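# Place a bottle from the steel table into a carton cell

## Task

Take any one bottle that stands on the steel table, set it down inside a carton cell that has nothing in it, and release it so the gripper no longer holds it.

## Robot and tools

Robot: two six-joint arms, left_arm and right_arm, each with a parallel gripper. Knocking or placing anything off the table fails the job. Keep the arms from colliding or pressing on each other hard, as that can stop the scene. Avoid drops, slips, slams and heavy pushes. Occasionally an outside force may jerk a held part or nudge a loose object.

Frame: every reported gripper pose uses one shared world frame. Origin on the tabletop midway between the arms; +x reaches out across the table, +z is up, and left_arm sits toward +y. The names left and right refer to arms, not to image sides. Positions are in metres, orientation as a wxyz quaternion. The printed hand position can be somewhat wrong, especially far out. A gripper's fingers point along its own +z and close along its own y; the reported point lies between the pads, roughly 1 cm short of the fingertips.

execute_actions, argument actions: a list holding zero or one item, plus optional pictures (boolean; images come back only when actions is empty or pictures is true).
- Empty list: sends nothing, just returns the state.
- Move: {"rows": [...], "steps": n}, n from 4 to 15 (default 15), each step 1/30 s. Each row drives one step; if rows run out, the final row repeats. Every row is a single list of 14 numbers, each within -1 to 1, covering both arms even if only one moves: left_arm waist, shoulder, elbow, wrist pitch, wrist yaw, wrist roll, gripper opening, then the same seven for right_arm.
- Wait: {"steps": n} with no rows, n up to 300; returns when n steps have elapsed since the previous result, your thinking time included.

Joint numbers are offsets, not poses. They are measured from the joint angles shown in the most recent result that lists them; before any such result in a scene, and for later calls inside the same reply, they count from where the arm is when the action begins. They never add onto the previous row. Scale: 1.0 equals 1.202 rad for waist, 1.258 shoulder, 1.238 elbow, 2.073 wrist pitch, 2.022 for wrist yaw and for wrist roll. Joint ranges in rad: waist -2.618 to 3.054, shoulder 0 to 3.142, elbow 0 to 3.142, wrist pitch -1.571 to 1.571, wrist yaw -1.571 to 1.571, wrist roll -2.094 to 2.094. A request more than 0.036 rad beyond a range end is refused outright (nothing is sent); true ends may differ from these by up to 0.036 rad, and overshooting requests are clipped to the real end with a "joint sent to its limit" note, which may refer to an earlier action. No note does not prove there is room left.

The gripper value is absolute: +1 fully open, -1 closed. grip_measured reports finger opening on that same scale; between the extremes the fingers go to where grip_measured would equal your number. To hold something, command about 0.03 under grip_measured (less under for a lighter grip). Readings may be biased by about 1 mm per gripper. Pad force tops out near 50 to 62 N; very thin parts get less.

Motion: each joint's target is kept within a lead of its measured angle per step (waist 0.202 rad, shoulder 0.258, elbow 0.238, wrist pitch 0.573, wrist yaw and roll 0.522), and targets are shrunk if they would move the hand over 70 mm from its measured spot, so big offsets need several actions. Sending zeros returns joints to their reference angles and can let an arm sag under load; to hold an arm, send the offsets back to its desired angles in the first call of a reply and zeros in later calls, increasing the aim if a joint still droops. Between calls the arms keep heading for the last row's target until everything nearly stops or a step is HELD.

Results: each result is taken 4 steps before its action finishes; those steps run while you think. The state line lists each arm's gripper position and quaternion. Joint positions and Joint velocities give each arm's six joints (rad, rad/s) followed by pad gap (m, m/s; 0.094 open). "joint command not followed" means a clearance check altered or blocked joint targets on some steps; HELD marks steps where your row was partly or wholly not sent. MOTOR HOT appears from 75 °C; at 90 °C the arm halts 10 s, at 100 °C it goes limp and falls (OVER-TEMPERATURE FAULT). Avoid long holding of loads.

zoom_image: camera (cam_high, cam_low, cam_left_wrist, cam_right_wrist; each 504x504) and region [x0, y0, x1, y1] in image pixels from the top-left, at most 504 by 504; gives a closer view of that camera's latest image. Calibration data (intrinsics K, distortion, T_world_to_cam) is supplied per camera and may be off by a few degrees and millimetres.

finished_scene: argument scene (integer, the current scene's number). Replying without any tool call also ends things.

Typical order: look, locate a bottle and a free cell, open a gripper, approach and grasp, lift clear, carry above the cell, lower, open, retreat, then call finished_scene. Fast, smooth, low-effort motion is preferred.

Each tool is called after "Emit:" as name([rows], argument=value, ...), one row to a line, values as JSON.

## Session

Emit:
execute_actions(actions=[])

Scene clock: 0.00 s of 4680.00 s.
left_arm: end_effector_position=(-0.0452, +0.0318, +0.3804) grip_measured=+1.000 end_effector_quat_wxyz=(+0.263, +0.390, +0.648, -0.599) | right_arm: end_effector_position=(+0.2075, -0.2521, +0.1664) grip_measured=+1.000 end_effector_quat_wxyz=(-0.051, +0.853, -0.223, +0.470)
Joint positions: left_arm=[-1.429  0.638  0.987 -0.494  0.118 -0.599  0.094] | right_arm=[ 1.169  0.959  0.684 -0.769  0.875 -1.856  0.094]
Joint velocities: left_arm=[ 0.012 -0.002  0.012 -0.022 -0.022  0.051  0.   ] | right_arm=[-0.007 -0.002 -0.022  0.051 -0.007  0.022  0.   ]
Motor temperatures (°C, as the motors report them): left_arm=[22 22 22 22 24 23] | right_arm=[26 23 23 23 22 22]

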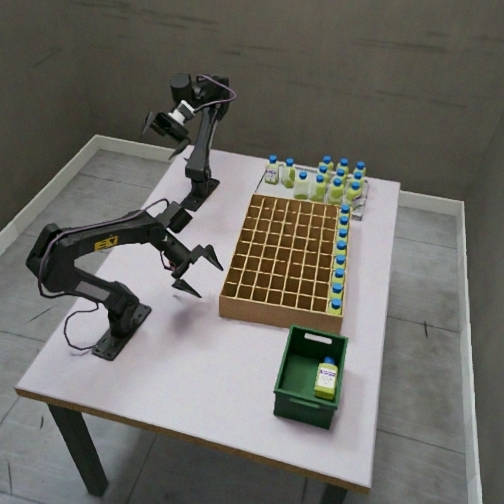

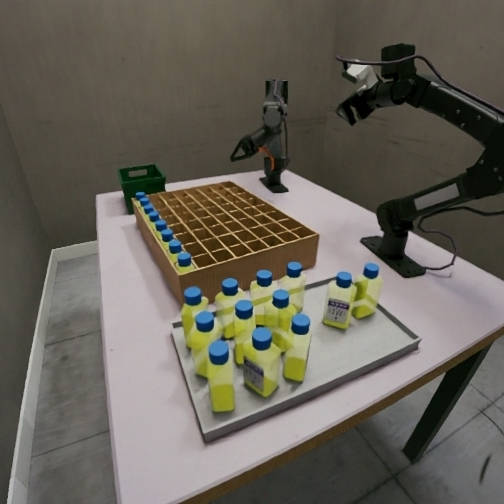

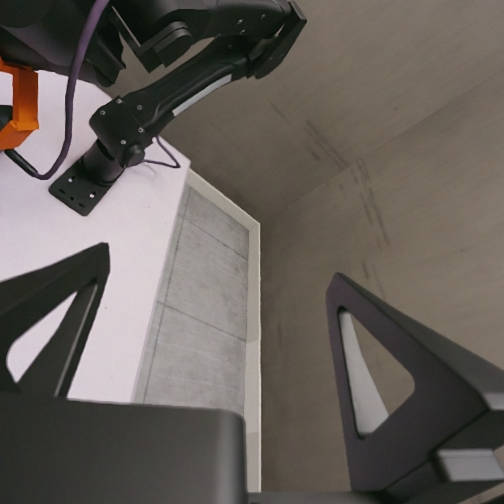

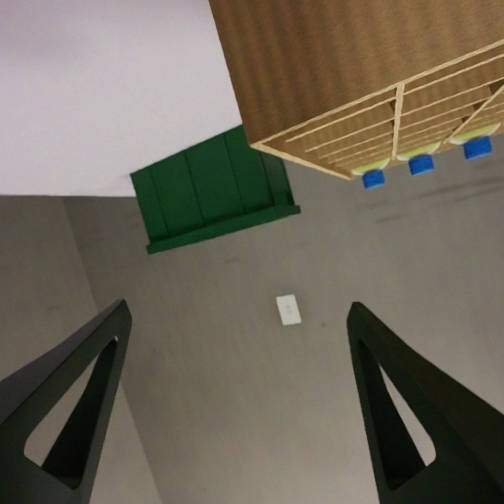

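Emit:
zoom_image(camera="cam_high", region=[210,140,390,320])

Emit:
zoom_image(camera="cam_low", region=[180,200,420,400])

Emit:
execute_actions([
  {"rows":[[1,0.4,0.1,-0.45,-0.058,0.296,1,0,0,0,0,0,0,1]]},
])

Emit:
execute_actions([
  {"steps":30},
])

Region (210, 140, 390, 320) of cam_high's 504x504 image, scaled by 2.800, with more detail than that image has.

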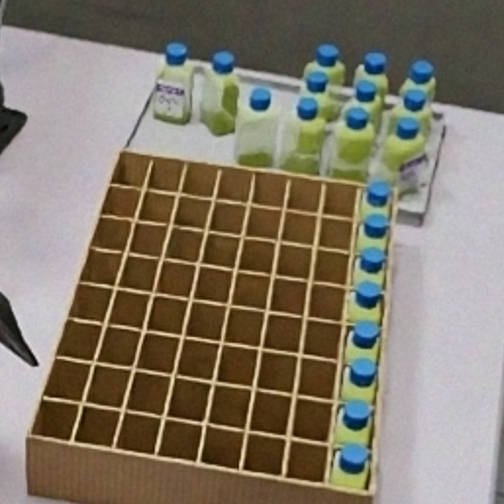

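Region (180, 200, 420, 400) of cam_low's 504x504 image, scaled by 2.100, with more detail than that image has.

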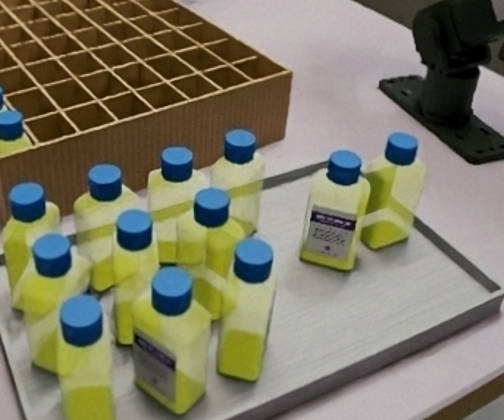

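Scene clock: 1.00 s of 4680.00 s.
left_arm: end_effector_position=(+0.0902, +0.0762, +0.1711) grip_measured=+1.000 end_effector_quat_wxyz=(+0.137, +0.449, +0.875, -0.119) | right_arm: end_effector_position=(+0.2075, -0.2521, +0.1664) grip_measured=+1.000 end_effector_quat_wxyz=(-0.051, +0.853, -0.223, +0.470)
Joint positions: left_arm=[-0.914  1.137  1.077 -1.148  0.044 -0.123  0.094] | right_arm=[ 1.169  0.959  0.684 -0.769  0.875 -1.856  0.094]
Joint velocities: left_arm=[ 2.063  0.926 -0.007 -1.853 -0.256  0.681  0.   ] | right_arm=[ 0.017  0.002 -0.012  0.037 -0.022 -0.007  0.   ]
Motor temperatures (°C, as the motors report them): left_arm=[22 22 23 23 24 23] | right_arm=[26 23 24 23 22 22]
Steps of this call (steps 1 to 19: nothing new was sent; steps 20 to 30: the first 11 steps of this action). Readings (joint positions):
20: left_arm=[-1.409 0.655 1.004 -0.541 0.116 -0.545] | right_arm=[1.169 0.959 0.684 -0.769 0.875 -1.856]
21: left_arm=[-1.363 0.692 1.035 -0.609 0.106 -0.478] | right_arm=[1.169 0.959 0.684 -0.769 0.875 -1.856]
23: left_arm=[-1.273 0.786 1.070 -0.714 0.086 -0.371] | right_arm=[1.169 0.959 0.684 -0.769 0.875 -1.856]
27: left_arm=[-1.100 0.998 1.077 -0.945 0.062 -0.221] | right_arm=[1.169 0.959 0.684 -0.769 0.875 -1.856]
30: the state above

Scene clock: 2.00 s of 4680.00 s.
left_arm: end_effector_position=(+0.1456, +0.2274, +0.1510) grip_measured=+1.000 end_effector_quat_wxyz=(+0.030, +0.187, +0.982, -0.006) | right_arm: end_effector_position=(+0.2075, -0.2521, +0.1664) grip_measured=+1.000 end_effector_quat_wxyz=(-0.051, +0.853, -0.223, +0.470)
Joint positions: left_arm=[-0.231  1.168  1.077 -1.418 -0.    -0.006  0.094] | right_arm=[ 1.169  0.959  0.684 -0.769  0.875 -1.856  0.094]
Joint velocities: left_arm=[-0.017  0.002  0.002 -0.11  -0.095  0.007  0.   ] | right_arm=[-0.012  0.007  0.002 -0.051 -0.007 -0.022  0.   ]
Motor temperatures (°C, as the motors report them): left_arm=[22 22 23 23 24 23] | right_arm=[26 23 24 23 22 22]
Kept back: nothing.
Steps of this call (steps 1 to 4: the last 4 steps of your previous action; steps 5 to 30: the robot went on to your last target). Readings (joint positions):
1: left_arm=[-0.840 1.161 1.077 -1.201 0.037 -0.100] | right_arm=[1.169 0.959 0.684 -0.769 0.875 -1.856]
2: left_arm=[-0.767 1.171 1.077 -1.243 0.031 -0.081] | right_arm=[1.169 0.959 0.684 -0.769 0.875 -1.856]
4: left_arm=[-0.618 1.170 1.077 -1.302 0.023 -0.054] | right_arm=[1.169 0.959 0.684 -0.769 0.875 -1.856]
8: left_arm=[-0.327 1.168 1.077 -1.365 0.011 -0.026] | right_arm=[1.169 0.959 0.684 -0.769 0.875 -1.856]
30: the state above
All arms were judged still, so your last target was given up. Only a new action makes them travel on or press farther. Fingers that are still opening or closing keep moving.

Emit:
execute_actions([
  {"rows":[[0.3,0,0.2,0,0,0,1,0,0,0,0,0,0,1],[0.3,0,0.2,0,0,0,1,0,0,0,0,0,0,1],[0.3,0,0.3,0,0,0,1,0,0,0,0,0,0,1],[0.79,0.23,0.378,-0.065,0,0,1,0,0,0,0,0,0,1]]},
])

Emit:
execute_actions([
  {"steps":20},
], pictures=true)

Scene clock: 3.00 s of 4680.00 s.
left_arm: end_effector_position=(+0.2352, +0.3786, +0.2064) grip_measured=+1.000 end_effector_quat_wxyz=(+0.067, -0.160, +0.985, +0.006) | right_arm: end_effector_position=(+0.2075, -0.2521, +0.1664) grip_measured=+1.000 end_effector_quat_wxyz=(-0.051, +0.853, -0.223, +0.470)
Joint positions: left_arm=[ 0.47   1.482  1.527 -1.482  0.01  -0.004  0.094] | right_arm=[ 1.169  0.959  0.684 -0.769  0.875 -1.856  0.094]
Joint velocities: left_arm=[ 2.02   0.286 -0.012 -0.212 -0.022 -0.095  0.   ] | right_arm=[ 0.012 -0.002 -0.012 -0.007 -0.066 -0.022  0.   ]
Motor temperatures (°C, as the motors report them): left_arm=[22 22 23 23 24 23] | right_arm=[26 23 24 23 22 22]
Steps of this call (steps 1 to 19: nothing new was sent; steps 20 to 30: the first 11 steps of this action). Readings (joint positions):
20: left_arm=[-0.207 1.171 1.098 -1.430 0.010 -0.004] | right_arm=[1.169 0.959 0.684 -0.769 0.875 -1.856]
21: left_arm=[-0.148 1.180 1.146 -1.443 0.012 -0.004] | right_arm=[1.169 0.959 0.684 -0.769 0.875 -1.856]
23: left_arm=[-0.017 1.213 1.279 -1.459 0.012 -0.004] | right_arm=[1.169 0.959 0.684 -0.769 0.875 -1.856]
27: left_arm=[0.259 1.420 1.524 -1.474 0.012 -0.004] | right_arm=[1.169 0.959 0.684 -0.769 0.875 -1.856]
30: the state above

Scene clock: 3.67 s of 4680.00 s.
left_arm: end_effector_position=(+0.1907, +0.4360, +0.2048) grip_measured=+1.000 end_effector_quat_wxyz=(+0.034, -0.287, +0.957, +0.014) | right_arm: end_effector_position=(+0.2075, -0.2521, +0.1664) grip_measured=+1.000 end_effector_quat_wxyz=(-0.051, +0.853, -0.223, +0.470)
Joint positions: left_arm=[ 0.728  1.482  1.527 -1.543 -0.008 -0.005  0.094] | right_arm=[ 1.169  0.959  0.684 -0.769  0.875 -1.856  0.094]
Joint velocities: left_arm=[-0.007 -0.007 -0.022  0.022  0.066  0.037  0.   ] | right_arm=[ 0.002 -0.012 -0.007 -0.007  0.037 -0.022  0.   ]
Motor temperatures (°C, as the motors report them): left_arm=[22 22 23 23 24 23] | right_arm=[26 23 24 23 22 22]
Kept back: nothing.
Steps of this call (steps 1 to 4: the last 4 steps of your previous action; steps 5 to 20: the robot went on to your last target). Readings (joint positions):
1: left_arm=[0.543 1.487 1.527 -1.486 0.009 -0.004] | right_arm=[1.169 0.959 0.684 -0.769 0.875 -1.856]
2: left_arm=[0.613 1.488 1.527 -1.490 0.008 -0.004] | right_arm=[1.169 0.959 0.684 -0.769 0.875 -1.856]
4: left_arm=[0.710 1.485 1.527 -1.504 -0.004 -0.005] | right_arm=[1.169 0.959 0.684 -0.769 0.875 -1.856]
8: left_arm=[0.729 1.483 1.527 -1.529 -0.008 -0.005] | right_arm=[1.169 0.959 0.684 -0.769 0.875 -1.856]
20: the state above
camera_calibration (this result's frames):
cam_left_wrist: T_world_to_cam=[[0.700011, -0.712177, 0.0528033, 0.155381], [-0.617732, -0.56676, 0.545151, 0.265436], [-0.358317, -0.41423, -0.836673, 0.539198], [0, 0, 0, 1]] pos_world=[0.248404, 0.484449, 0.298225]

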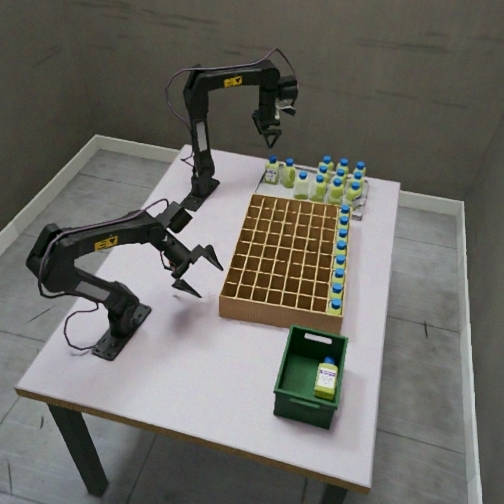

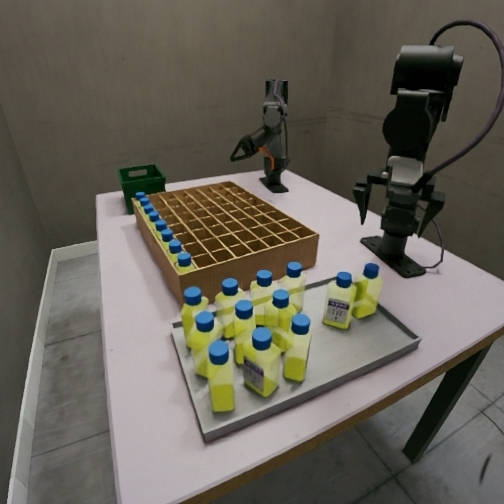

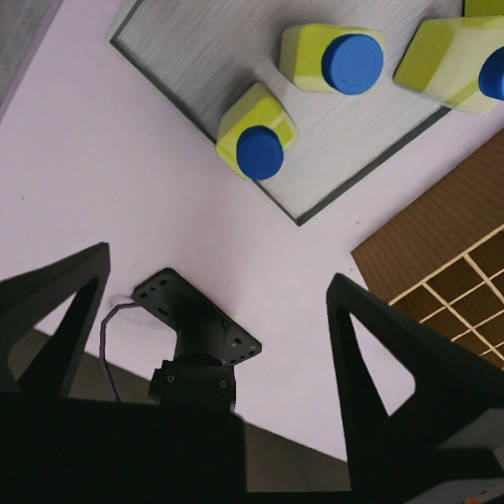

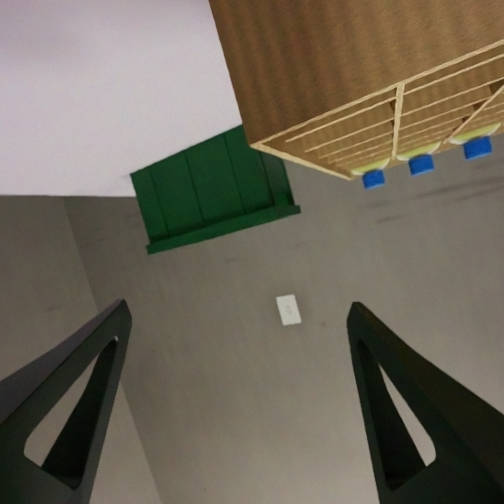

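Emit:
execute_actions([
  {"rows":[[-0.043,0.096,-0.01,0.051,0.004,0.264,0.2,0,0,0,0,0,0,1]]},
])

Emit:
execute_actions([
  {"steps":15},
], pictures=true)

Scene clock: 4.43 s of 4680.00 s.
left_arm: end_effector_position=(+0.2252, +0.4427, +0.1714) grip_measured=+0.202 end_effector_quat_wxyz=(+0.011, -0.028, +0.999, +0.010) | right_arm: end_effector_position=(+0.2075, -0.2521, +0.1664) grip_measured=+1.000 end_effector_quat_wxyz=(-0.051, +0.853, -0.223, +0.470)
Joint positions: left_arm=[ 0.683  1.618  1.527 -1.449 -0.007  0.475  0.056] | right_arm=[ 1.169  0.959  0.684 -0.769  0.875 -1.856  0.094]
Joint velocities: left_arm=[-0.017  0.012 -0.017 -0.007  0.022  0.388  0.   ] | right_arm=[-0.002 -0.002 -0.007 -0.051 -0.007  0.066  0.   ]
Motor temperatures (°C, as the motors report them): left_arm=[22 22 23 23 24 23] | right_arm=[26 23 24 23 22 22]
Steps of this call (steps 1 to 12: the robot went on to your last target; steps 13 to 23: the first 11 steps of this action). Readings (joint positions):
13: left_arm=[0.724 1.491 1.527 -1.541 -0.009 0.070] | right_arm=[1.169 0.959 0.684 -0.769 0.875 -1.856]
14: left_arm=[0.714 1.506 1.527 -1.528 -0.009 0.161] | right_arm=[1.169 0.959 0.684 -0.769 0.875 -1.856]
16: left_arm=[0.692 1.556 1.527 -1.500 -0.008 0.293] | right_arm=[1.169 0.959 0.684 -0.769 0.875 -1.856]
20: left_arm=[0.683 1.618 1.527 -1.457 -0.007 0.430] | right_arm=[1.169 0.959 0.684 -0.769 0.875 -1.856]
23: the state above

Scene clock: 4.93 s of 4680.00 s.
left_arm: end_effector_position=(+0.2257, +0.4430, +0.1714) grip_measured=+0.202 end_effector_quat_wxyz=(+0.012, -0.006, +1.000, +0.011) | right_arm: end_effector_position=(+0.2075, -0.2521, +0.1664) grip_measured=+1.000 end_effector_quat_wxyz=(-0.051, +0.853, -0.223, +0.470)
Joint positions: left_arm=[ 0.683  1.618  1.527 -1.447 -0.007  0.521  0.056] | right_arm=[ 1.169  0.959  0.684 -0.769  0.875 -1.856  0.094]
Joint velocities: left_arm=[ 0.002 -0.012  0.002 -0.037  0.007 -0.081 -0.   ] | right_arm=[ 0.002 -0.012 -0.017  0.066  0.051 -0.037  0.   ]
Motor temperatures (°C, as the motors report them): left_arm=[22 22 23 23 24 23] | right_arm=[26 23 24 23 22 22]
Kept back: nothing.
Steps of this call (steps 1 to 4: the last 4 steps of your previous action; steps 5 to 15: the robot went on to your last target). Readings (joint positions):
1: left_arm=[0.683 1.618 1.527 -1.449 -0.007 0.485] | right_arm=[1.169 0.959 0.684 -0.769 0.875 -1.856]
2: left_arm=[0.683 1.618 1.527 -1.449 -0.007 0.493] | right_arm=[1.169 0.959 0.684 -0.769 0.875 -1.856]
4: left_arm=[0.683 1.618 1.527 -1.448 -0.007 0.504] | right_arm=[1.169 0.959 0.684 -0.769 0.875 -1.856]
8: left_arm=[0.683 1.618 1.527 -1.448 -0.007 0.515] | right_arm=[1.169 0.959 0.684 -0.769 0.875 -1.856]
15: the state above
camera_calibration (this result's frames):
cam_left_wrist: T_world_to_cam=[[0.205764, -0.97817, 0.0290764, 0.371015], [-0.798554, -0.150658, 0.582764, 0.159226], [-0.565661, -0.143131, -0.812121, 0.44916], [0, 0, 0, 1]] pos_world=[0.304881, 0.451193, 0.261193]

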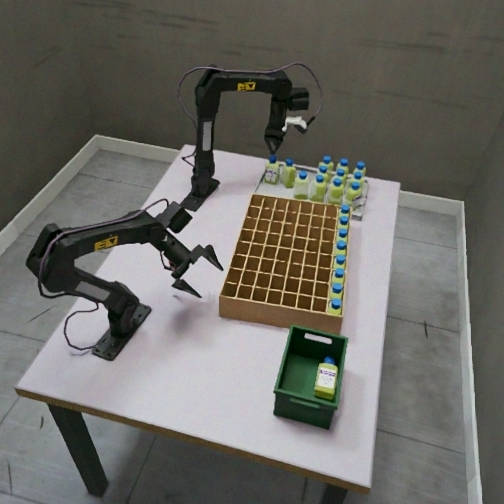

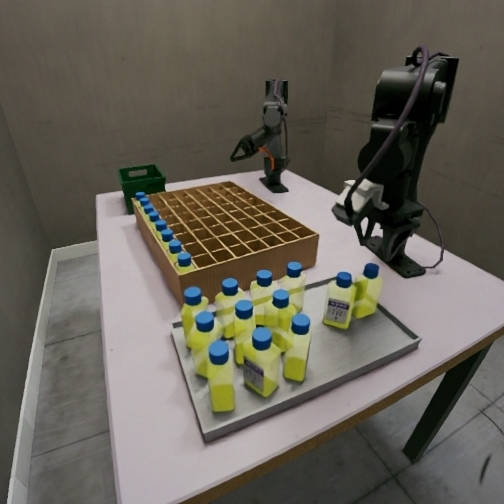

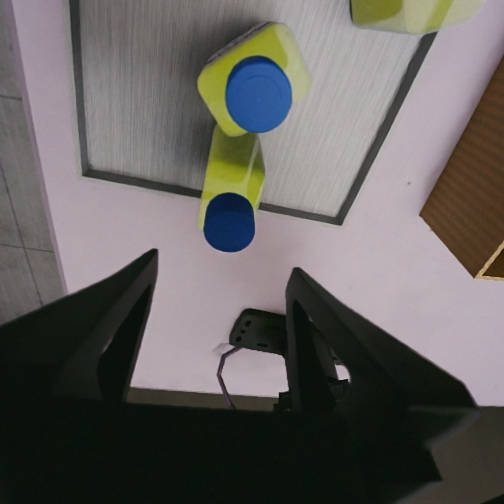

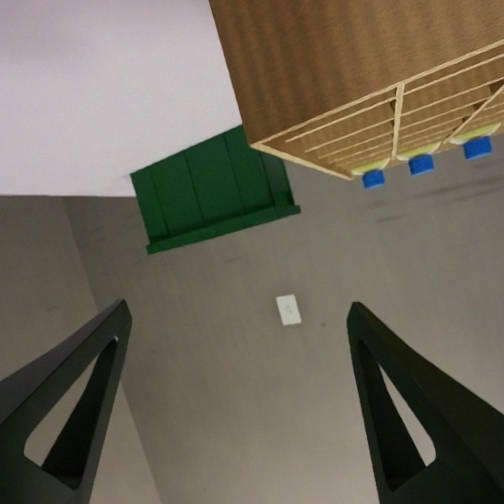

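Emit:
execute_actions([
  {"rows":[[-0.006,0,-0.015,0.02,0.004,0.003,0.2,0,0,0,0,0,0,1],[-0.006,0,-0.03,0.035,0.004,0.003,0.2,0,0,0,0,0,0,1],[-0.006,0,-0.045,0.05,0.004,0.003,0.2,0,0,0,0,0,0,1],[-0.006,0,-0.06,0.06,0.004,0.003,0.2,0,0,0,0,0,0,1],[-0.006,0,-0.075,0.07,0.004,0.003,0.2,0,0,0,0,0,0,1],[-0.006,0,-0.09,0.08,0.004,0.003,0.2,0,0,0,0,0,0,1],[-0.006,0,-0.105,0.082,0.004,0.003,0.2,0,0,0,0,0,0,1],[-0.006,0,-0.12,0.082,0.004,0.003,0.2,0,0,0,0,0,0,1],[-0.006,0,-0.14,0.082,0.004,0.003,0.2,0,0,0,0,0,0,1]]},
])

Emit:
execute_actions([
  {"steps":10},
], pictures=true)

Scene clock: 5.60 s of 4680.00 s.
left_arm: end_effector_position=(+0.2261, +0.4432, +0.1345) grip_measured=+0.202 end_effector_quat_wxyz=(+0.008, -0.005, +1.000, +0.009) | right_arm: end_effector_position=(+0.2075, -0.2521, +0.1664) grip_measured=+1.000 end_effector_quat_wxyz=(-0.051, +0.853, -0.223, +0.470)
Joint positions: left_arm=[ 0.683  1.618  1.381 -1.31  -0.007  0.523  0.056] | right_arm=[ 1.169  0.959  0.684 -0.769  0.875 -1.856  0.094]
Joint velocities: left_arm=[-0.007  0.012 -0.369  0.095 -0.051 -0.037 -0.001] | right_arm=[-0.007 -0.012  0.007 -0.007 -0.022 -0.022  0.   ]
Motor temperatures (°C, as the motors report them): left_arm=[22 23 23 23 24 23] | right_arm=[26 23 24 23 22 22]
Steps of this call (steps 1 to 9: the robot went on to your last target; steps 10 to 20: the first 11 steps of this action). Readings (joint positions):
10: left_arm=[0.683 1.618 1.527 -1.445 -0.007 0.523] | right_arm=[1.169 0.959 0.684 -0.769 0.875 -1.856]
11: left_arm=[0.683 1.618 1.525 -1.436 -0.007 0.523] | right_arm=[1.169 0.959 0.684 -0.769 0.875 -1.856]
13: left_arm=[0.683 1.618 1.508 -1.403 -0.007 0.523] | right_arm=[1.169 0.959 0.684 -0.769 0.875 -1.856]
17: left_arm=[0.683 1.618 1.434 -1.332 -0.007 0.523] | right_arm=[1.169 0.959 0.684 -0.769 0.875 -1.856]
20: the state above

Scene clock: 5.93 s of 4680.00 s.
left_arm: end_effector_position=(+0.2275, +0.4440, +0.1314) grip_measured=+0.202 end_effector_quat_wxyz=(+0.011, -0.005, +1.000, +0.010) | right_arm: end_effector_position=(+0.2075, -0.2521, +0.1664) grip_measured=+1.000 end_effector_quat_wxyz=(-0.051, +0.853, -0.223, +0.470)
Joint positions: left_arm=[ 0.683  1.618  1.368 -1.291 -0.007  0.523  0.056] | right_arm=[ 1.169  0.959  0.684 -0.769  0.875 -1.856  0.094]
Joint velocities: left_arm=[ 0.002  0.007  0.007  0.007 -0.066 -0.007 -0.   ] | right_arm=[ 0.002 -0.007 -0.017 -0.081 -0.051  0.007  0.   ]
Motor temperatures (°C, as the motors report them): left_arm=[22 23 23 23 24 23] | right_arm=[26 23 24 23 22 22]
Kept back: nothing.
Steps of this call (steps 1 to 4: the last 4 steps of your previous action; steps 5 to 10: the robot went on to your last target). Readings (joint positions):
1: left_arm=[0.683 1.618 1.372 -1.309 -0.007 0.523] | right_arm=[1.169 0.959 0.684 -0.769 0.875 -1.856]
2: left_arm=[0.683 1.618 1.368 -1.308 -0.007 0.523] | right_arm=[1.169 0.959 0.684 -0.769 0.875 -1.856]
4: left_arm=[0.683 1.618 1.368 -1.303 -0.007 0.523] | right_arm=[1.169 0.959 0.684 -0.769 0.875 -1.856]
8: left_arm=[0.683 1.618 1.368 -1.293 -0.007 0.523] | right_arm=[1.169 0.959 0.684 -0.769 0.875 -1.856]
10: the state above
camera_calibration (this result's frames):
cam_left_wrist: T_world_to_cam=[[0.204341, -0.978443, 0.0298892, 0.37319], [-0.797419, -0.14867, 0.584824, 0.182742], [-0.567774, -0.143338, -0.810609, 0.418225], [0, 0, 0, 1]] pos_world=[0.306921, 0.452261, 0.220991]

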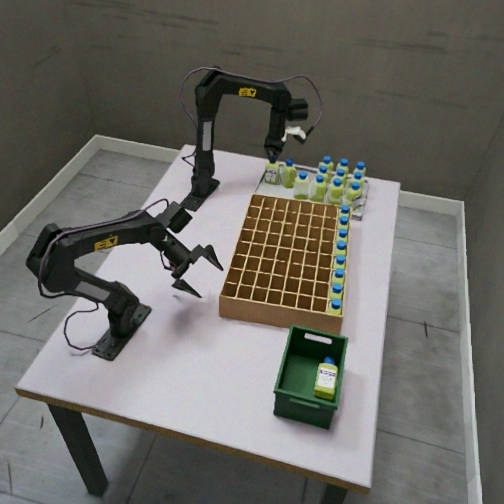

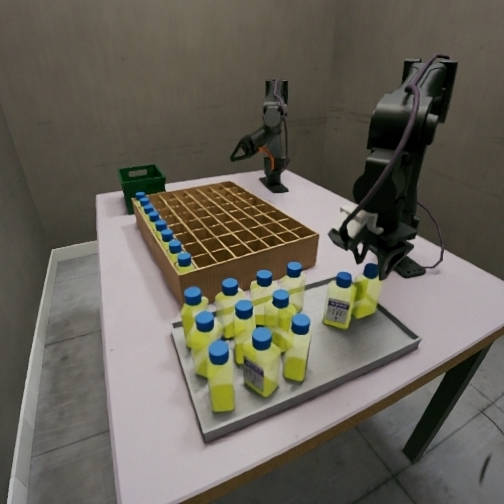

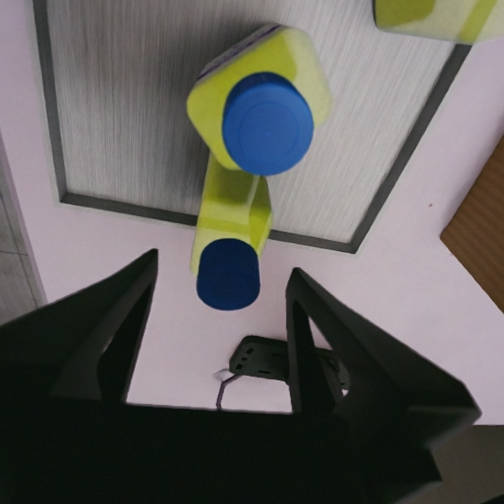

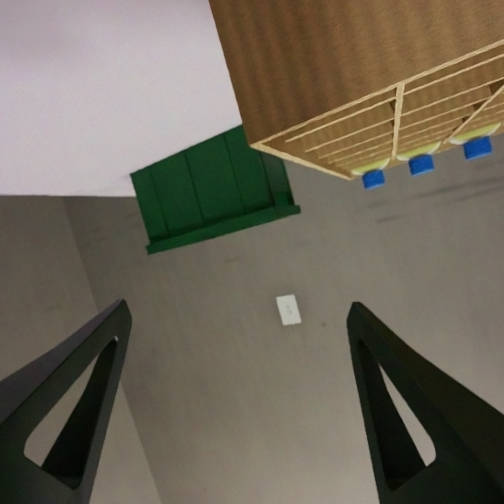

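Emit:
execute_actions([
  {"rows":[[-0.012,0.03,-0.022,0,0,0,0.0,0,0,0,0,0,0,1]]},
], pictures=true)

Emit:
zoom_image(camera="cam_low", region=[310,210,430,330])

Emit:
zoom_image(camera="cam_high", region=[240,120,320,200])

Scene clock: 6.47 s of 4680.00 s.
left_arm: end_effector_position=(+0.2281, +0.4444, +0.1229) grip_measured=+0.002 end_effector_quat_wxyz=(-0.002, -0.005, +1.000, +0.003) | right_arm: end_effector_position=(+0.2075, -0.2521, +0.1664) grip_measured=+1.000 end_effector_quat_wxyz=(-0.051, +0.853, -0.223, +0.470)
Joint positions: left_arm=[ 0.683  1.65   1.368 -1.289 -0.007  0.523  0.047] | right_arm=[ 1.169  0.959  0.684 -0.769  0.875 -1.856  0.094]
Joint velocities: left_arm=[-0.007 -0.017 -0.002  0.051 -0.037 -0.051 -0.   ] | right_arm=[-0.007  0.017  0.012 -0.037 -0.066 -0.007  0.   ]
Motor temperatures (°C, as the motors report them): left_arm=[22 23 23 23 24 23] | right_arm=[26 23 24 23 22 22]
Steps of this call (steps 1 to 5: the robot went on to your last target; steps 6 to 16: the first 11 steps of this action). Readings (joint positions):
6: left_arm=[0.683 1.621 1.368 -1.289 -0.007 0.523] | right_arm=[1.169 0.959 0.684 -0.769 0.875 -1.856]
7: left_arm=[0.683 1.625 1.368 -1.289 -0.007 0.523] | right_arm=[1.169 0.959 0.684 -0.769 0.875 -1.856]
9: left_arm=[0.683 1.636 1.368 -1.289 -0.007 0.523] | right_arm=[1.169 0.959 0.684 -0.769 0.875 -1.856]
13: left_arm=[0.683 1.650 1.368 -1.289 -0.007 0.523] | right_arm=[1.169 0.959 0.684 -0.769 0.875 -1.856]
16: the state above
camera_calibration (this result's frames):
cam_left_wrist: T_world_to_cam=[[0.205216, -0.977928, 0.0392846, 0.372096], [-0.782335, -0.139789, 0.606969, 0.17817], [-0.58808, -0.155294, -0.793754, 0.419613], [0, 0, 0, 1]] pos_world=[0.309795, 0.453953, 0.210308]

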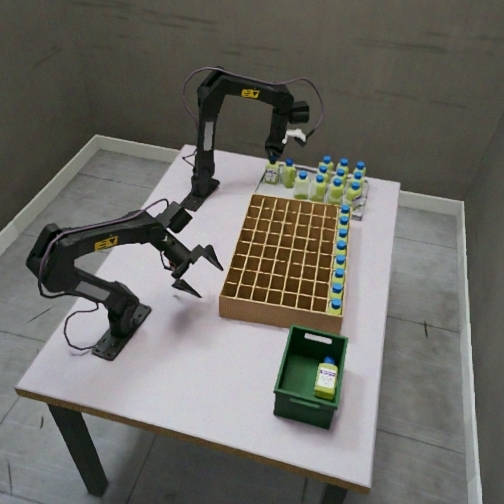

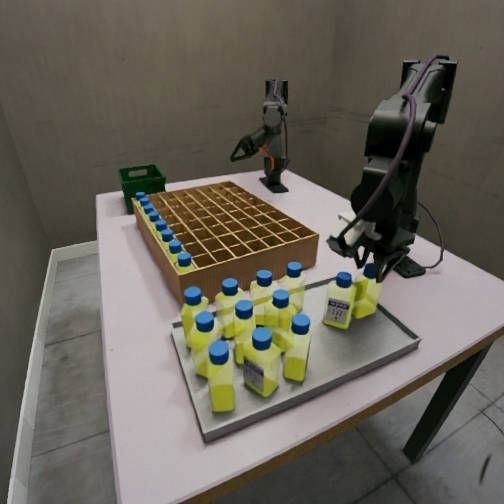

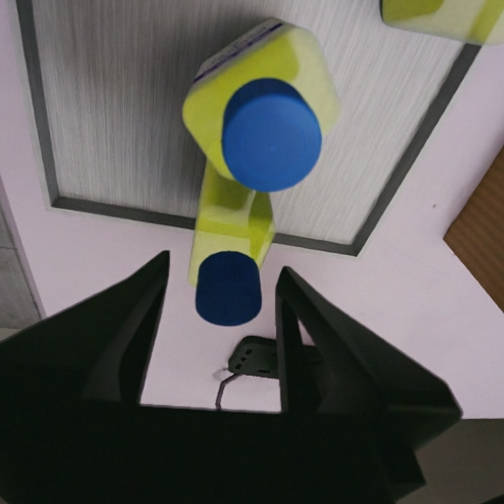

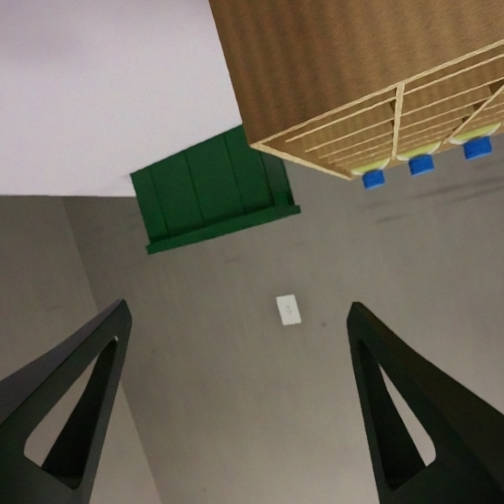

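Region (310, 210, 430, 330) of cam_low's 504x504 image, scaled by 4.200, with more detail than that image has.

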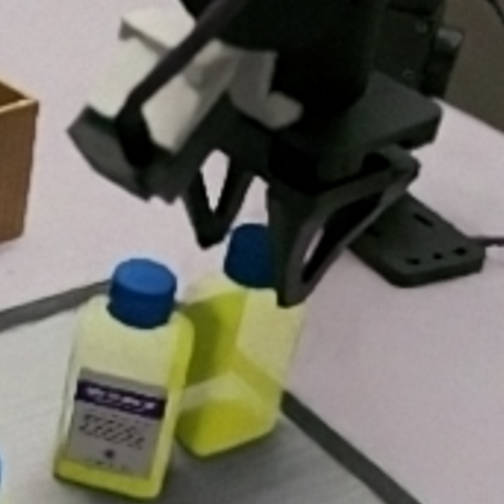

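Region (240, 120, 320, 200) of cam_high's 504x504 image, scaled by 6.300, with more detail than that image has.

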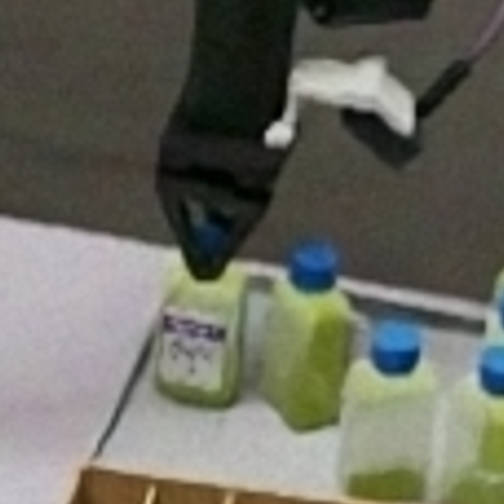

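Emit:
execute_actions([
  {"rows":[[-0.022,0,-0.033,0,0,0,-0.2,0,0,0,0,0,0,1]],"steps":12},
])

Emit:
execute_actions([
  {"rows":[[0,0,0,0,0,0,-0.35,0,0,0,0,0,0,1],[0,0,0,0,0,0,-0.4,0,0,0,0,0,0,1],[0,0,0,0,0,0,-0.45,0,0,0,0,0,0,1],[0,0,0,0,0,0,-0.5,0,0,0,0,0,0,1]]},
], pictures=true)

Scene clock: 6.90 s of 4680.00 s.
left_arm: end_effector_position=(+0.2263, +0.4374, +0.1177) grip_measured=-0.198 end_effector_quat_wxyz=(-0.010, +0.004, +1.000, -0.002) | right_arm: end_effector_position=(+0.2075, -0.2521, +0.1664) grip_measured=+1.000 end_effector_quat_wxyz=(-0.051, +0.853, -0.223, +0.470)
Joint positions: left_arm=[ 0.665  1.65   1.347 -1.288 -0.007  0.523  0.038] | right_arm=[ 1.169  0.959  0.684 -0.769  0.875 -1.856  0.094]
Joint velocities: left_arm=[-0.002 -0.012  0.002 -0.022 -0.007  0.066  0.   ] | right_arm=[-0.007 -0.002 -0.002 -0.007  0.022 -0.081  0.   ]
Motor temperatures (°C, as the motors report them): left_arm=[22 23 23 23 24 23] | right_arm=[26 23 24 23 22 22]
Steps of this call (steps 1 to 4: the last 4 steps of your previous action; step 5: the robot went on to your last target; steps 6 to 13: the first 8 steps of this action). Readings (joint positions):
6: left_arm=[0.681 1.650 1.366 -1.288 -0.007 0.523] | right_arm=[1.169 0.959 0.684 -0.769 0.875 -1.856]
7: left_arm=[0.678 1.650 1.362 -1.288 -0.007 0.523] | right_arm=[1.169 0.959 0.684 -0.769 0.875 -1.856]
9: left_arm=[0.669 1.650 1.352 -1.288 -0.007 0.523] | right_arm=[1.169 0.959 0.684 -0.769 0.875 -1.856]
13: the state above

Scene clock: 7.40 s of 4680.00 s.
left_arm: end_effector_position=(+0.2263, +0.4374, +0.1177) grip_measured=-0.468 end_effector_quat_wxyz=(-0.010, +0.004, +1.000, -0.002) | right_arm: end_effector_position=(+0.2075, -0.2521, +0.1664) grip_measured=+1.000 end_effector_quat_wxyz=(-0.051, +0.853, -0.223, +0.470)
Joint positions: left_arm=[ 0.665  1.65   1.347 -1.288 -0.008  0.523  0.025] | right_arm=[ 1.169  0.959  0.684 -0.769  0.875 -1.856  0.094]
Joint velocities: left_arm=[-0.007 -0.012  0.007 -0.022 -0.095 -0.022  0.001] | right_arm=[-0.002 -0.002 -0.007 -0.037 -0.11  -0.051  0.   ]
Motor temperatures (°C, as the motors report them): left_arm=[22 23 23 23 24 23] | right_arm=[26 23 24 23 22 22]
Steps of this call (steps 1 to 4: the last 4 steps of your previous action; steps 5 to 15: the first 11 steps of this action, its rows measured from where the robot was after step 4). Readings (joint positions):
4: left_arm=[0.665 1.650 1.347 -1.288 -0.007 0.523] | right_arm=[1.169 0.959 0.684 -0.769 0.875 -1.856]
5: left_arm=[0.665 1.650 1.347 -1.288 -0.008 0.523] | right_arm=[1.169 0.959 0.684 -0.769 0.875 -1.856]
6: left_arm=[0.665 1.650 1.347 -1.288 -0.008 0.523] | right_arm=[1.169 0.959 0.684 -0.769 0.875 -1.856]
8: left_arm=[0.665 1.650 1.347 -1.288 -0.008 0.523] | right_arm=[1.169 0.959 0.684 -0.769 0.875 -1.856]
12: left_arm=[0.665 1.650 1.347 -1.288 -0.008 0.523] | right_arm=[1.169 0.959 0.684 -0.769 0.875 -1.856]
15: the state above
camera_calibration (this result's frames):
cam_left_wrist: T_world_to_cam=[[0.18837, -0.981061, 0.0451282, 0.370344], [-0.774196, -0.120064, 0.621454, 0.166712], [-0.604266, -0.152001, -0.78215, 0.414236], [0, 0, 0, 1]] pos_world=[0.309615, 0.446311, 0.203678]

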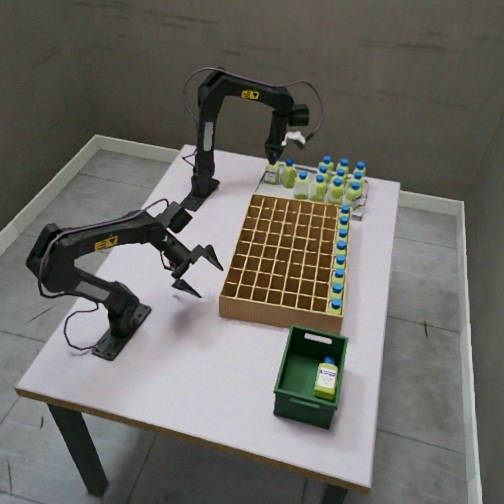

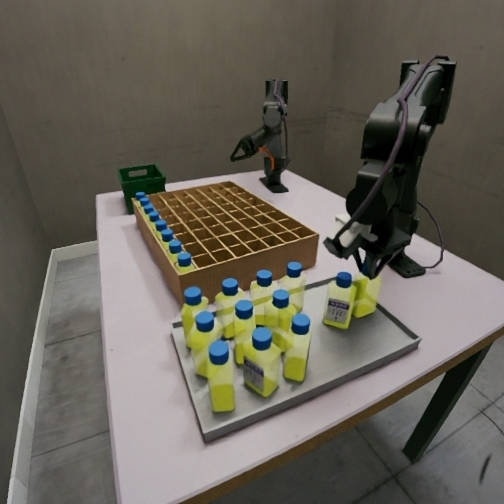

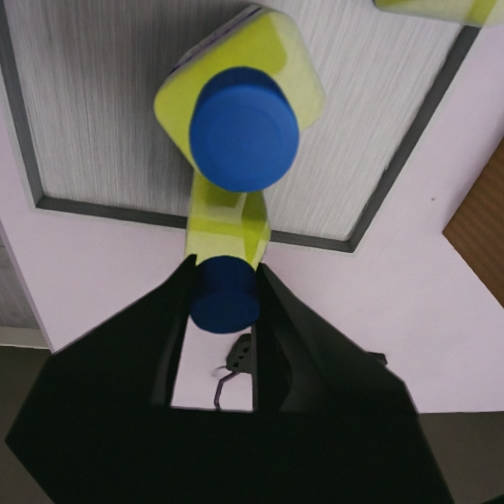

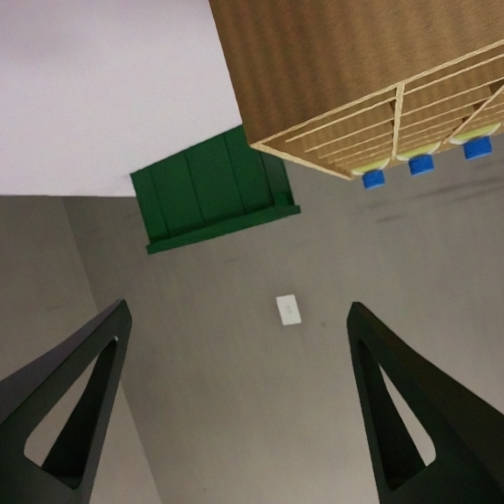

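Emit:
execute_actions([
  {"rows":[[0,-0.01,0.03,-0.03,0,0,-0.5,0,0,0,0,0,0,1],[0,-0.015,0.05,-0.05,0,0,-0.5,0,0,0,0,0,0,1],[0,-0.02,0.07,-0.07,0,0,-0.5,0,0,0,0,0,0,1],[0,-0.025,0.09,-0.09,0,0,-0.5,0,0,0,0,0,0,1],[0,-0.03,0.11,-0.11,0,0,-0.5,0,0,0,0,0,0,1],[0,-0.04,0.13,-0.13,0,0,-0.5,0,0,0,0,0,0,1],[0,-0.05,0.15,-0.145,0,0,-0.5,0,0,0,0,0,0,1],[0,-0.06,0.17,-0.145,0,0,-0.5,0,0,0,0,0,0,1],[0,-0.07,0.19,-0.145,0,0,-0.5,0,0,0,0,0,0,1],[0,-0.08,0.21,-0.145,0,0,-0.5,0,0,0,0,0,0,1],[0,-0.09,0.23,-0.145,0,0,-0.5,0,0,0,0,0,0,1],[0,-0.1,0.25,-0.145,0,0,-0.5,0,0,0,0,0,0,1],[0,-0.1,0.27,-0.145,0,0,-0.5,0,0,0,0,0,0,1],[0,-0.1,0.29,-0.145,0,0,-0.5,0,0,0,0,0,0,1]]},
])

Emit:
execute_actions([
  {"steps":12},
], pictures=true)

Scene clock: 8.17 s of 4680.00 s.
left_arm: end_effector_position=(+0.2180, +0.4328, +0.1813) grip_measured=-0.468 end_effector_quat_wxyz=(+0.004, +0.004, +1.000, +0.006) | right_arm: end_effector_position=(+0.2075, -0.2521, +0.1664) grip_measured=+1.000 end_effector_quat_wxyz=(-0.051, +0.853, -0.223, +0.470)
Joint positions: left_arm=[ 0.665  1.599  1.547 -1.506 -0.008  0.523  0.025] | right_arm=[ 1.169  0.959  0.684 -0.769  0.875 -1.856  0.094]
Joint velocities: left_arm=[-0.017 -0.408  0.759 -0.3   -0.022 -0.022  0.001] | right_arm=[-0.002 -0.002 -0.007  0.007  0.051 -0.022  0.   ]
Motor temperatures (°C, as the motors report them): left_arm=[22 23 23 23 24 23] | right_arm=[26 23 24 23 22 22]
joint sent to its limit (left arm) — the command would take joint 4 (wrist pitch) past its lower limit, so that joint was sent only as far as its limit.
Steps of this call (steps 1 to 4: the last 4 steps of your previous action; steps 5 to 12: the robot went on to your last target; steps 13 to 23: the first 11 steps of this action). Readings (joint positions):
13: left_arm=[0.665 1.650 1.347 -1.291 -0.008 0.523] | right_arm=[1.169 0.959 0.684 -0.769 0.875 -1.856]
14: left_arm=[0.665 1.650 1.351 -1.303 -0.008 0.523] | right_arm=[1.169 0.959 0.684 -0.769 0.875 -1.856]
16: left_arm=[0.665 1.650 1.374 -1.352 -0.008 0.523] | right_arm=[1.169 0.959 0.684 -0.769 0.875 -1.856]
20: left_arm=[0.665 1.637 1.470 -1.464 -0.008 0.523] | right_arm=[1.169 0.959 0.684 -0.769 0.875 -1.856]
23: the state above

Scene clock: 8.57 s of 4680.00 s.
left_arm: end_effector_position=(+0.2242, +0.4363, +0.2350) grip_measured=-0.468 end_effector_quat_wxyz=(+0.075, +0.004, +0.996, +0.047) | right_arm: end_effector_position=(+0.2075, -0.2521, +0.1664) grip_measured=+1.000 end_effector_quat_wxyz=(-0.051, +0.853, -0.223, +0.470)
Joint positions: left_arm=[ 0.665  1.528  1.683 -1.548 -0.008  0.523  0.025] | right_arm=[ 1.169  0.959  0.684 -0.769  0.875 -1.856  0.094]
Joint velocities: left_arm=[-0.007 -0.017 -0.017 -0.125  0.066  0.066 -0.001] | right_arm=[-0.002  0.007 -0.007  0.007 -0.11   0.007  0.   ]
Motor temperatures (°C, as the motors report them): left_arm=[22 23 23 23 24 23] | right_arm=[26 23 24 23 22 22]
joint sent to its limit (left arm) — the command would take joint 4 (wrist pitch) past its lower limit, so that joint was sent only as far as its limit.
Kept back: nothing.
Steps of this call (steps 1 to 4: the last 4 steps of your previous action; steps 5 to 12: the robot went on to your last target). Readings (joint positions):
1: left_arm=[0.665 1.583 1.573 -1.514 -0.008 0.523] | right_arm=[1.169 0.959 0.684 -0.769 0.875 -1.856]
2: left_arm=[0.665 1.569 1.600 -1.521 -0.008 0.523] | right_arm=[1.169 0.959 0.684 -0.769 0.875 -1.856]
4: left_arm=[0.665 1.548 1.653 -1.531 -0.008 0.523] | right_arm=[1.169 0.959 0.684 -0.769 0.875 -1.856]
8: left_arm=[0.665 1.527 1.683 -1.537 -0.008 0.523] | right_arm=[1.169 0.959 0.684 -0.769 0.875 -1.856]
12: the state above
camera_calibration (this result's frames):
cam_left_wrist: T_world_to_cam=[[0.186047, -0.982373, -0.0181576, 0.380257], [-0.867847, -0.172966, 0.465752, 0.172743], [-0.460682, -0.0708936, -0.884729, 0.461064], [0, 0, 0, 1]] pos_world=[0.291573, 0.436119, 0.334366]

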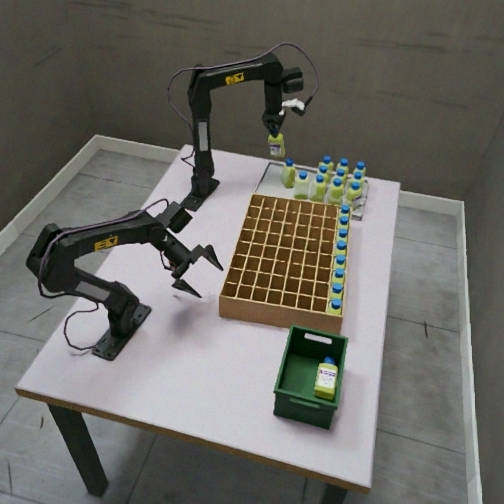

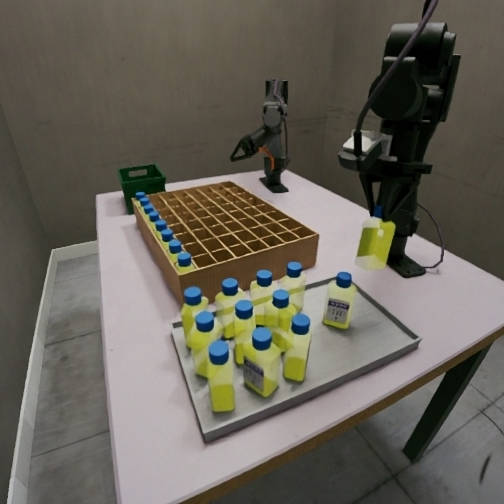

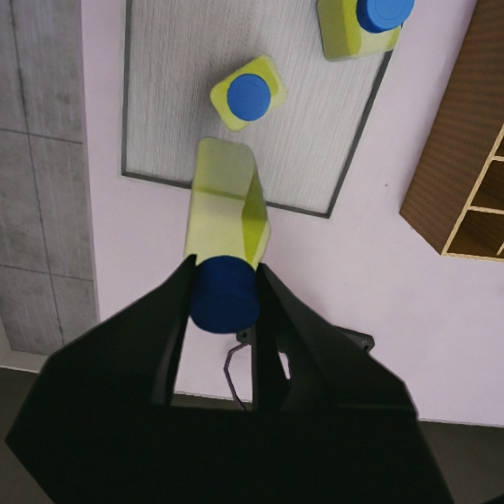

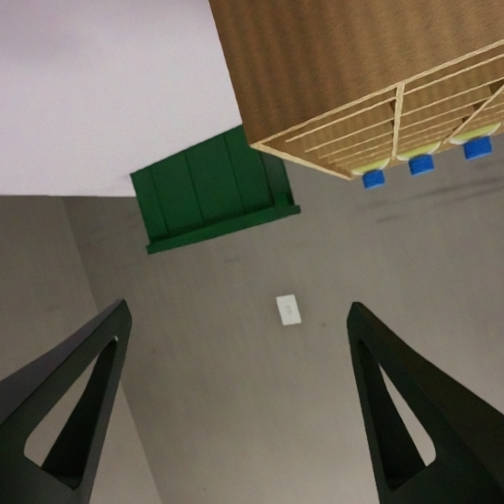

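Emit:
execute_actions([
  {"rows":[[-0.05,0,0,0,0,-0.428,-0.5,0,0,0,0,0,0,1],[-0.1,0,0,0,0,-0.428,-0.5,0,0,0,0,0,0,1],[-0.72,0,0,0,0,-0.428,-0.5,0,0,0,0,0,0,1]]},
])

Emit:
execute_actions([
  {"steps":16},
], pictures=true)

Scene clock: 9.13 s of 4680.00 s.
left_arm: end_effector_position=(+0.2641, +0.2648, +0.2357) grip_measured=-0.468 end_effector_quat_wxyz=(+0.096, -0.061, +0.994, -0.008) | right_arm: end_effector_position=(+0.2075, -0.2521, +0.1664) grip_measured=+1.000 end_effector_quat_wxyz=(-0.051, +0.853, -0.223, +0.470)
Joint positions: left_arm=[ 0.034  1.528  1.683 -1.535 -0.018 -0.237  0.025] | right_arm=[ 1.169  0.959  0.684 -0.769  0.875 -1.856  0.094]
Joint velocities: left_arm=[-2.068 -0.032 -0.012  0.081 -0.037 -0.681 -0.   ] | right_arm=[-0.007 -0.012 -0.007 -0.022 -0.007 -0.022  0.   ]
Motor temperatures (°C, as the motors report them): left_arm=[22 23 23 23 24 23] | right_arm=[26 23 25 23 22 22]
joint sent to its limit (left arm) — the command would take joint 4 (wrist pitch) past its lower limit, so that joint was sent only as far as its limit.
Steps of this call (steps 1 to 6: the robot went on to your last target; steps 7 to 17: the first 11 steps of this action). Readings (joint positions):
7: left_arm=[0.659 1.528 1.683 -1.553 -0.009 0.446] | right_arm=[1.169 0.959 0.684 -0.769 0.875 -1.856]
8: left_arm=[0.640 1.528 1.683 -1.553 -0.015 0.345] | right_arm=[1.169 0.959 0.684 -0.769 0.875 -1.856]
10: left_arm=[0.541 1.528 1.683 -1.553 -0.028 0.145] | right_arm=[1.169 0.959 0.684 -0.769 0.875 -1.856]
14: left_arm=[0.254 1.528 1.683 -1.540 -0.022 -0.140] | right_arm=[1.169 0.959 0.684 -0.769 0.875 -1.856]
17: the state above

Scene clock: 9.67 s of 4680.00 s.
left_arm: end_effector_position=(+0.2449, +0.1927, +0.2352) grip_measured=-0.468 end_effector_quat_wxyz=(+0.085, +0.013, +0.996, -0.034) | right_arm: end_effector_position=(+0.2075, -0.2521, +0.1664) grip_measured=+1.000 end_effector_quat_wxyz=(-0.051, +0.853, -0.223, +0.470)
Joint positions: left_arm=[-0.211  1.528  1.683 -1.544  0.007 -0.335  0.025] | right_arm=[ 1.169  0.959  0.684 -0.769  0.875 -1.856  0.094]
Joint velocities: left_arm=[-0.007 -0.007  0.007 -0.022 -0.007 -0.081  0.   ] | right_arm=[ 0.012  0.002 -0.017  0.007  0.007 -0.022  0.   ]
Motor temperatures (°C, as the motors report them): left_arm=[22 23 23 23 24 23] | right_arm=[26 23 25 23 22 22]
Kept back: nothing.
Steps of this call (steps 1 to 4: the last 4 steps of your previous action; steps 5 to 16: the robot went on to your last target). Readings (joint positions):
1: left_arm=[-0.039 1.528 1.683 -1.534 -0.017 -0.257] | right_arm=[1.169 0.959 0.684 -0.769 0.875 -1.856]
2: left_arm=[-0.108 1.528 1.683 -1.533 -0.014 -0.273] | right_arm=[1.169 0.959 0.684 -0.769 0.875 -1.856]
4: left_arm=[-0.199 1.528 1.683 -1.533 0.004 -0.294] | right_arm=[1.169 0.959 0.684 -0.769 0.875 -1.856]
8: left_arm=[-0.214 1.528 1.683 -1.539 0.010 -0.319] | right_arm=[1.169 0.959 0.684 -0.769 0.875 -1.856]
16: the state above
camera_calibration (this result's frames):
cam_left_wrist: T_world_to_cam=[[0.153691, -0.97773, 0.142909, 0.106279], [-0.879828, -0.0695799, 0.470172, 0.130477], [-0.449757, -0.197996, -0.870928, 0.472111], [0, 0, 0, 1]] pos_world=[0.310798, 0.206467, 0.33464]

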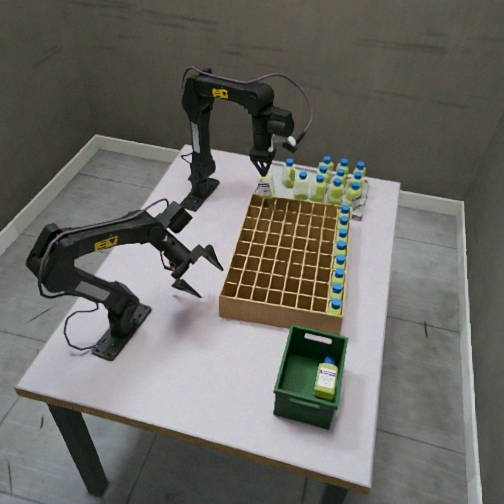

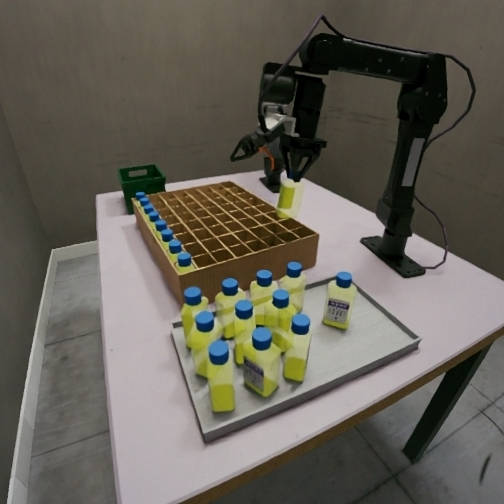

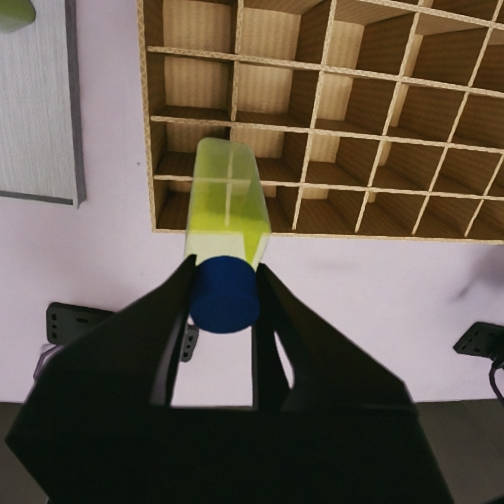

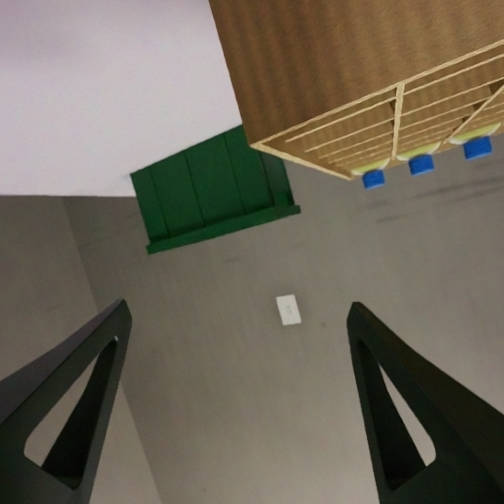

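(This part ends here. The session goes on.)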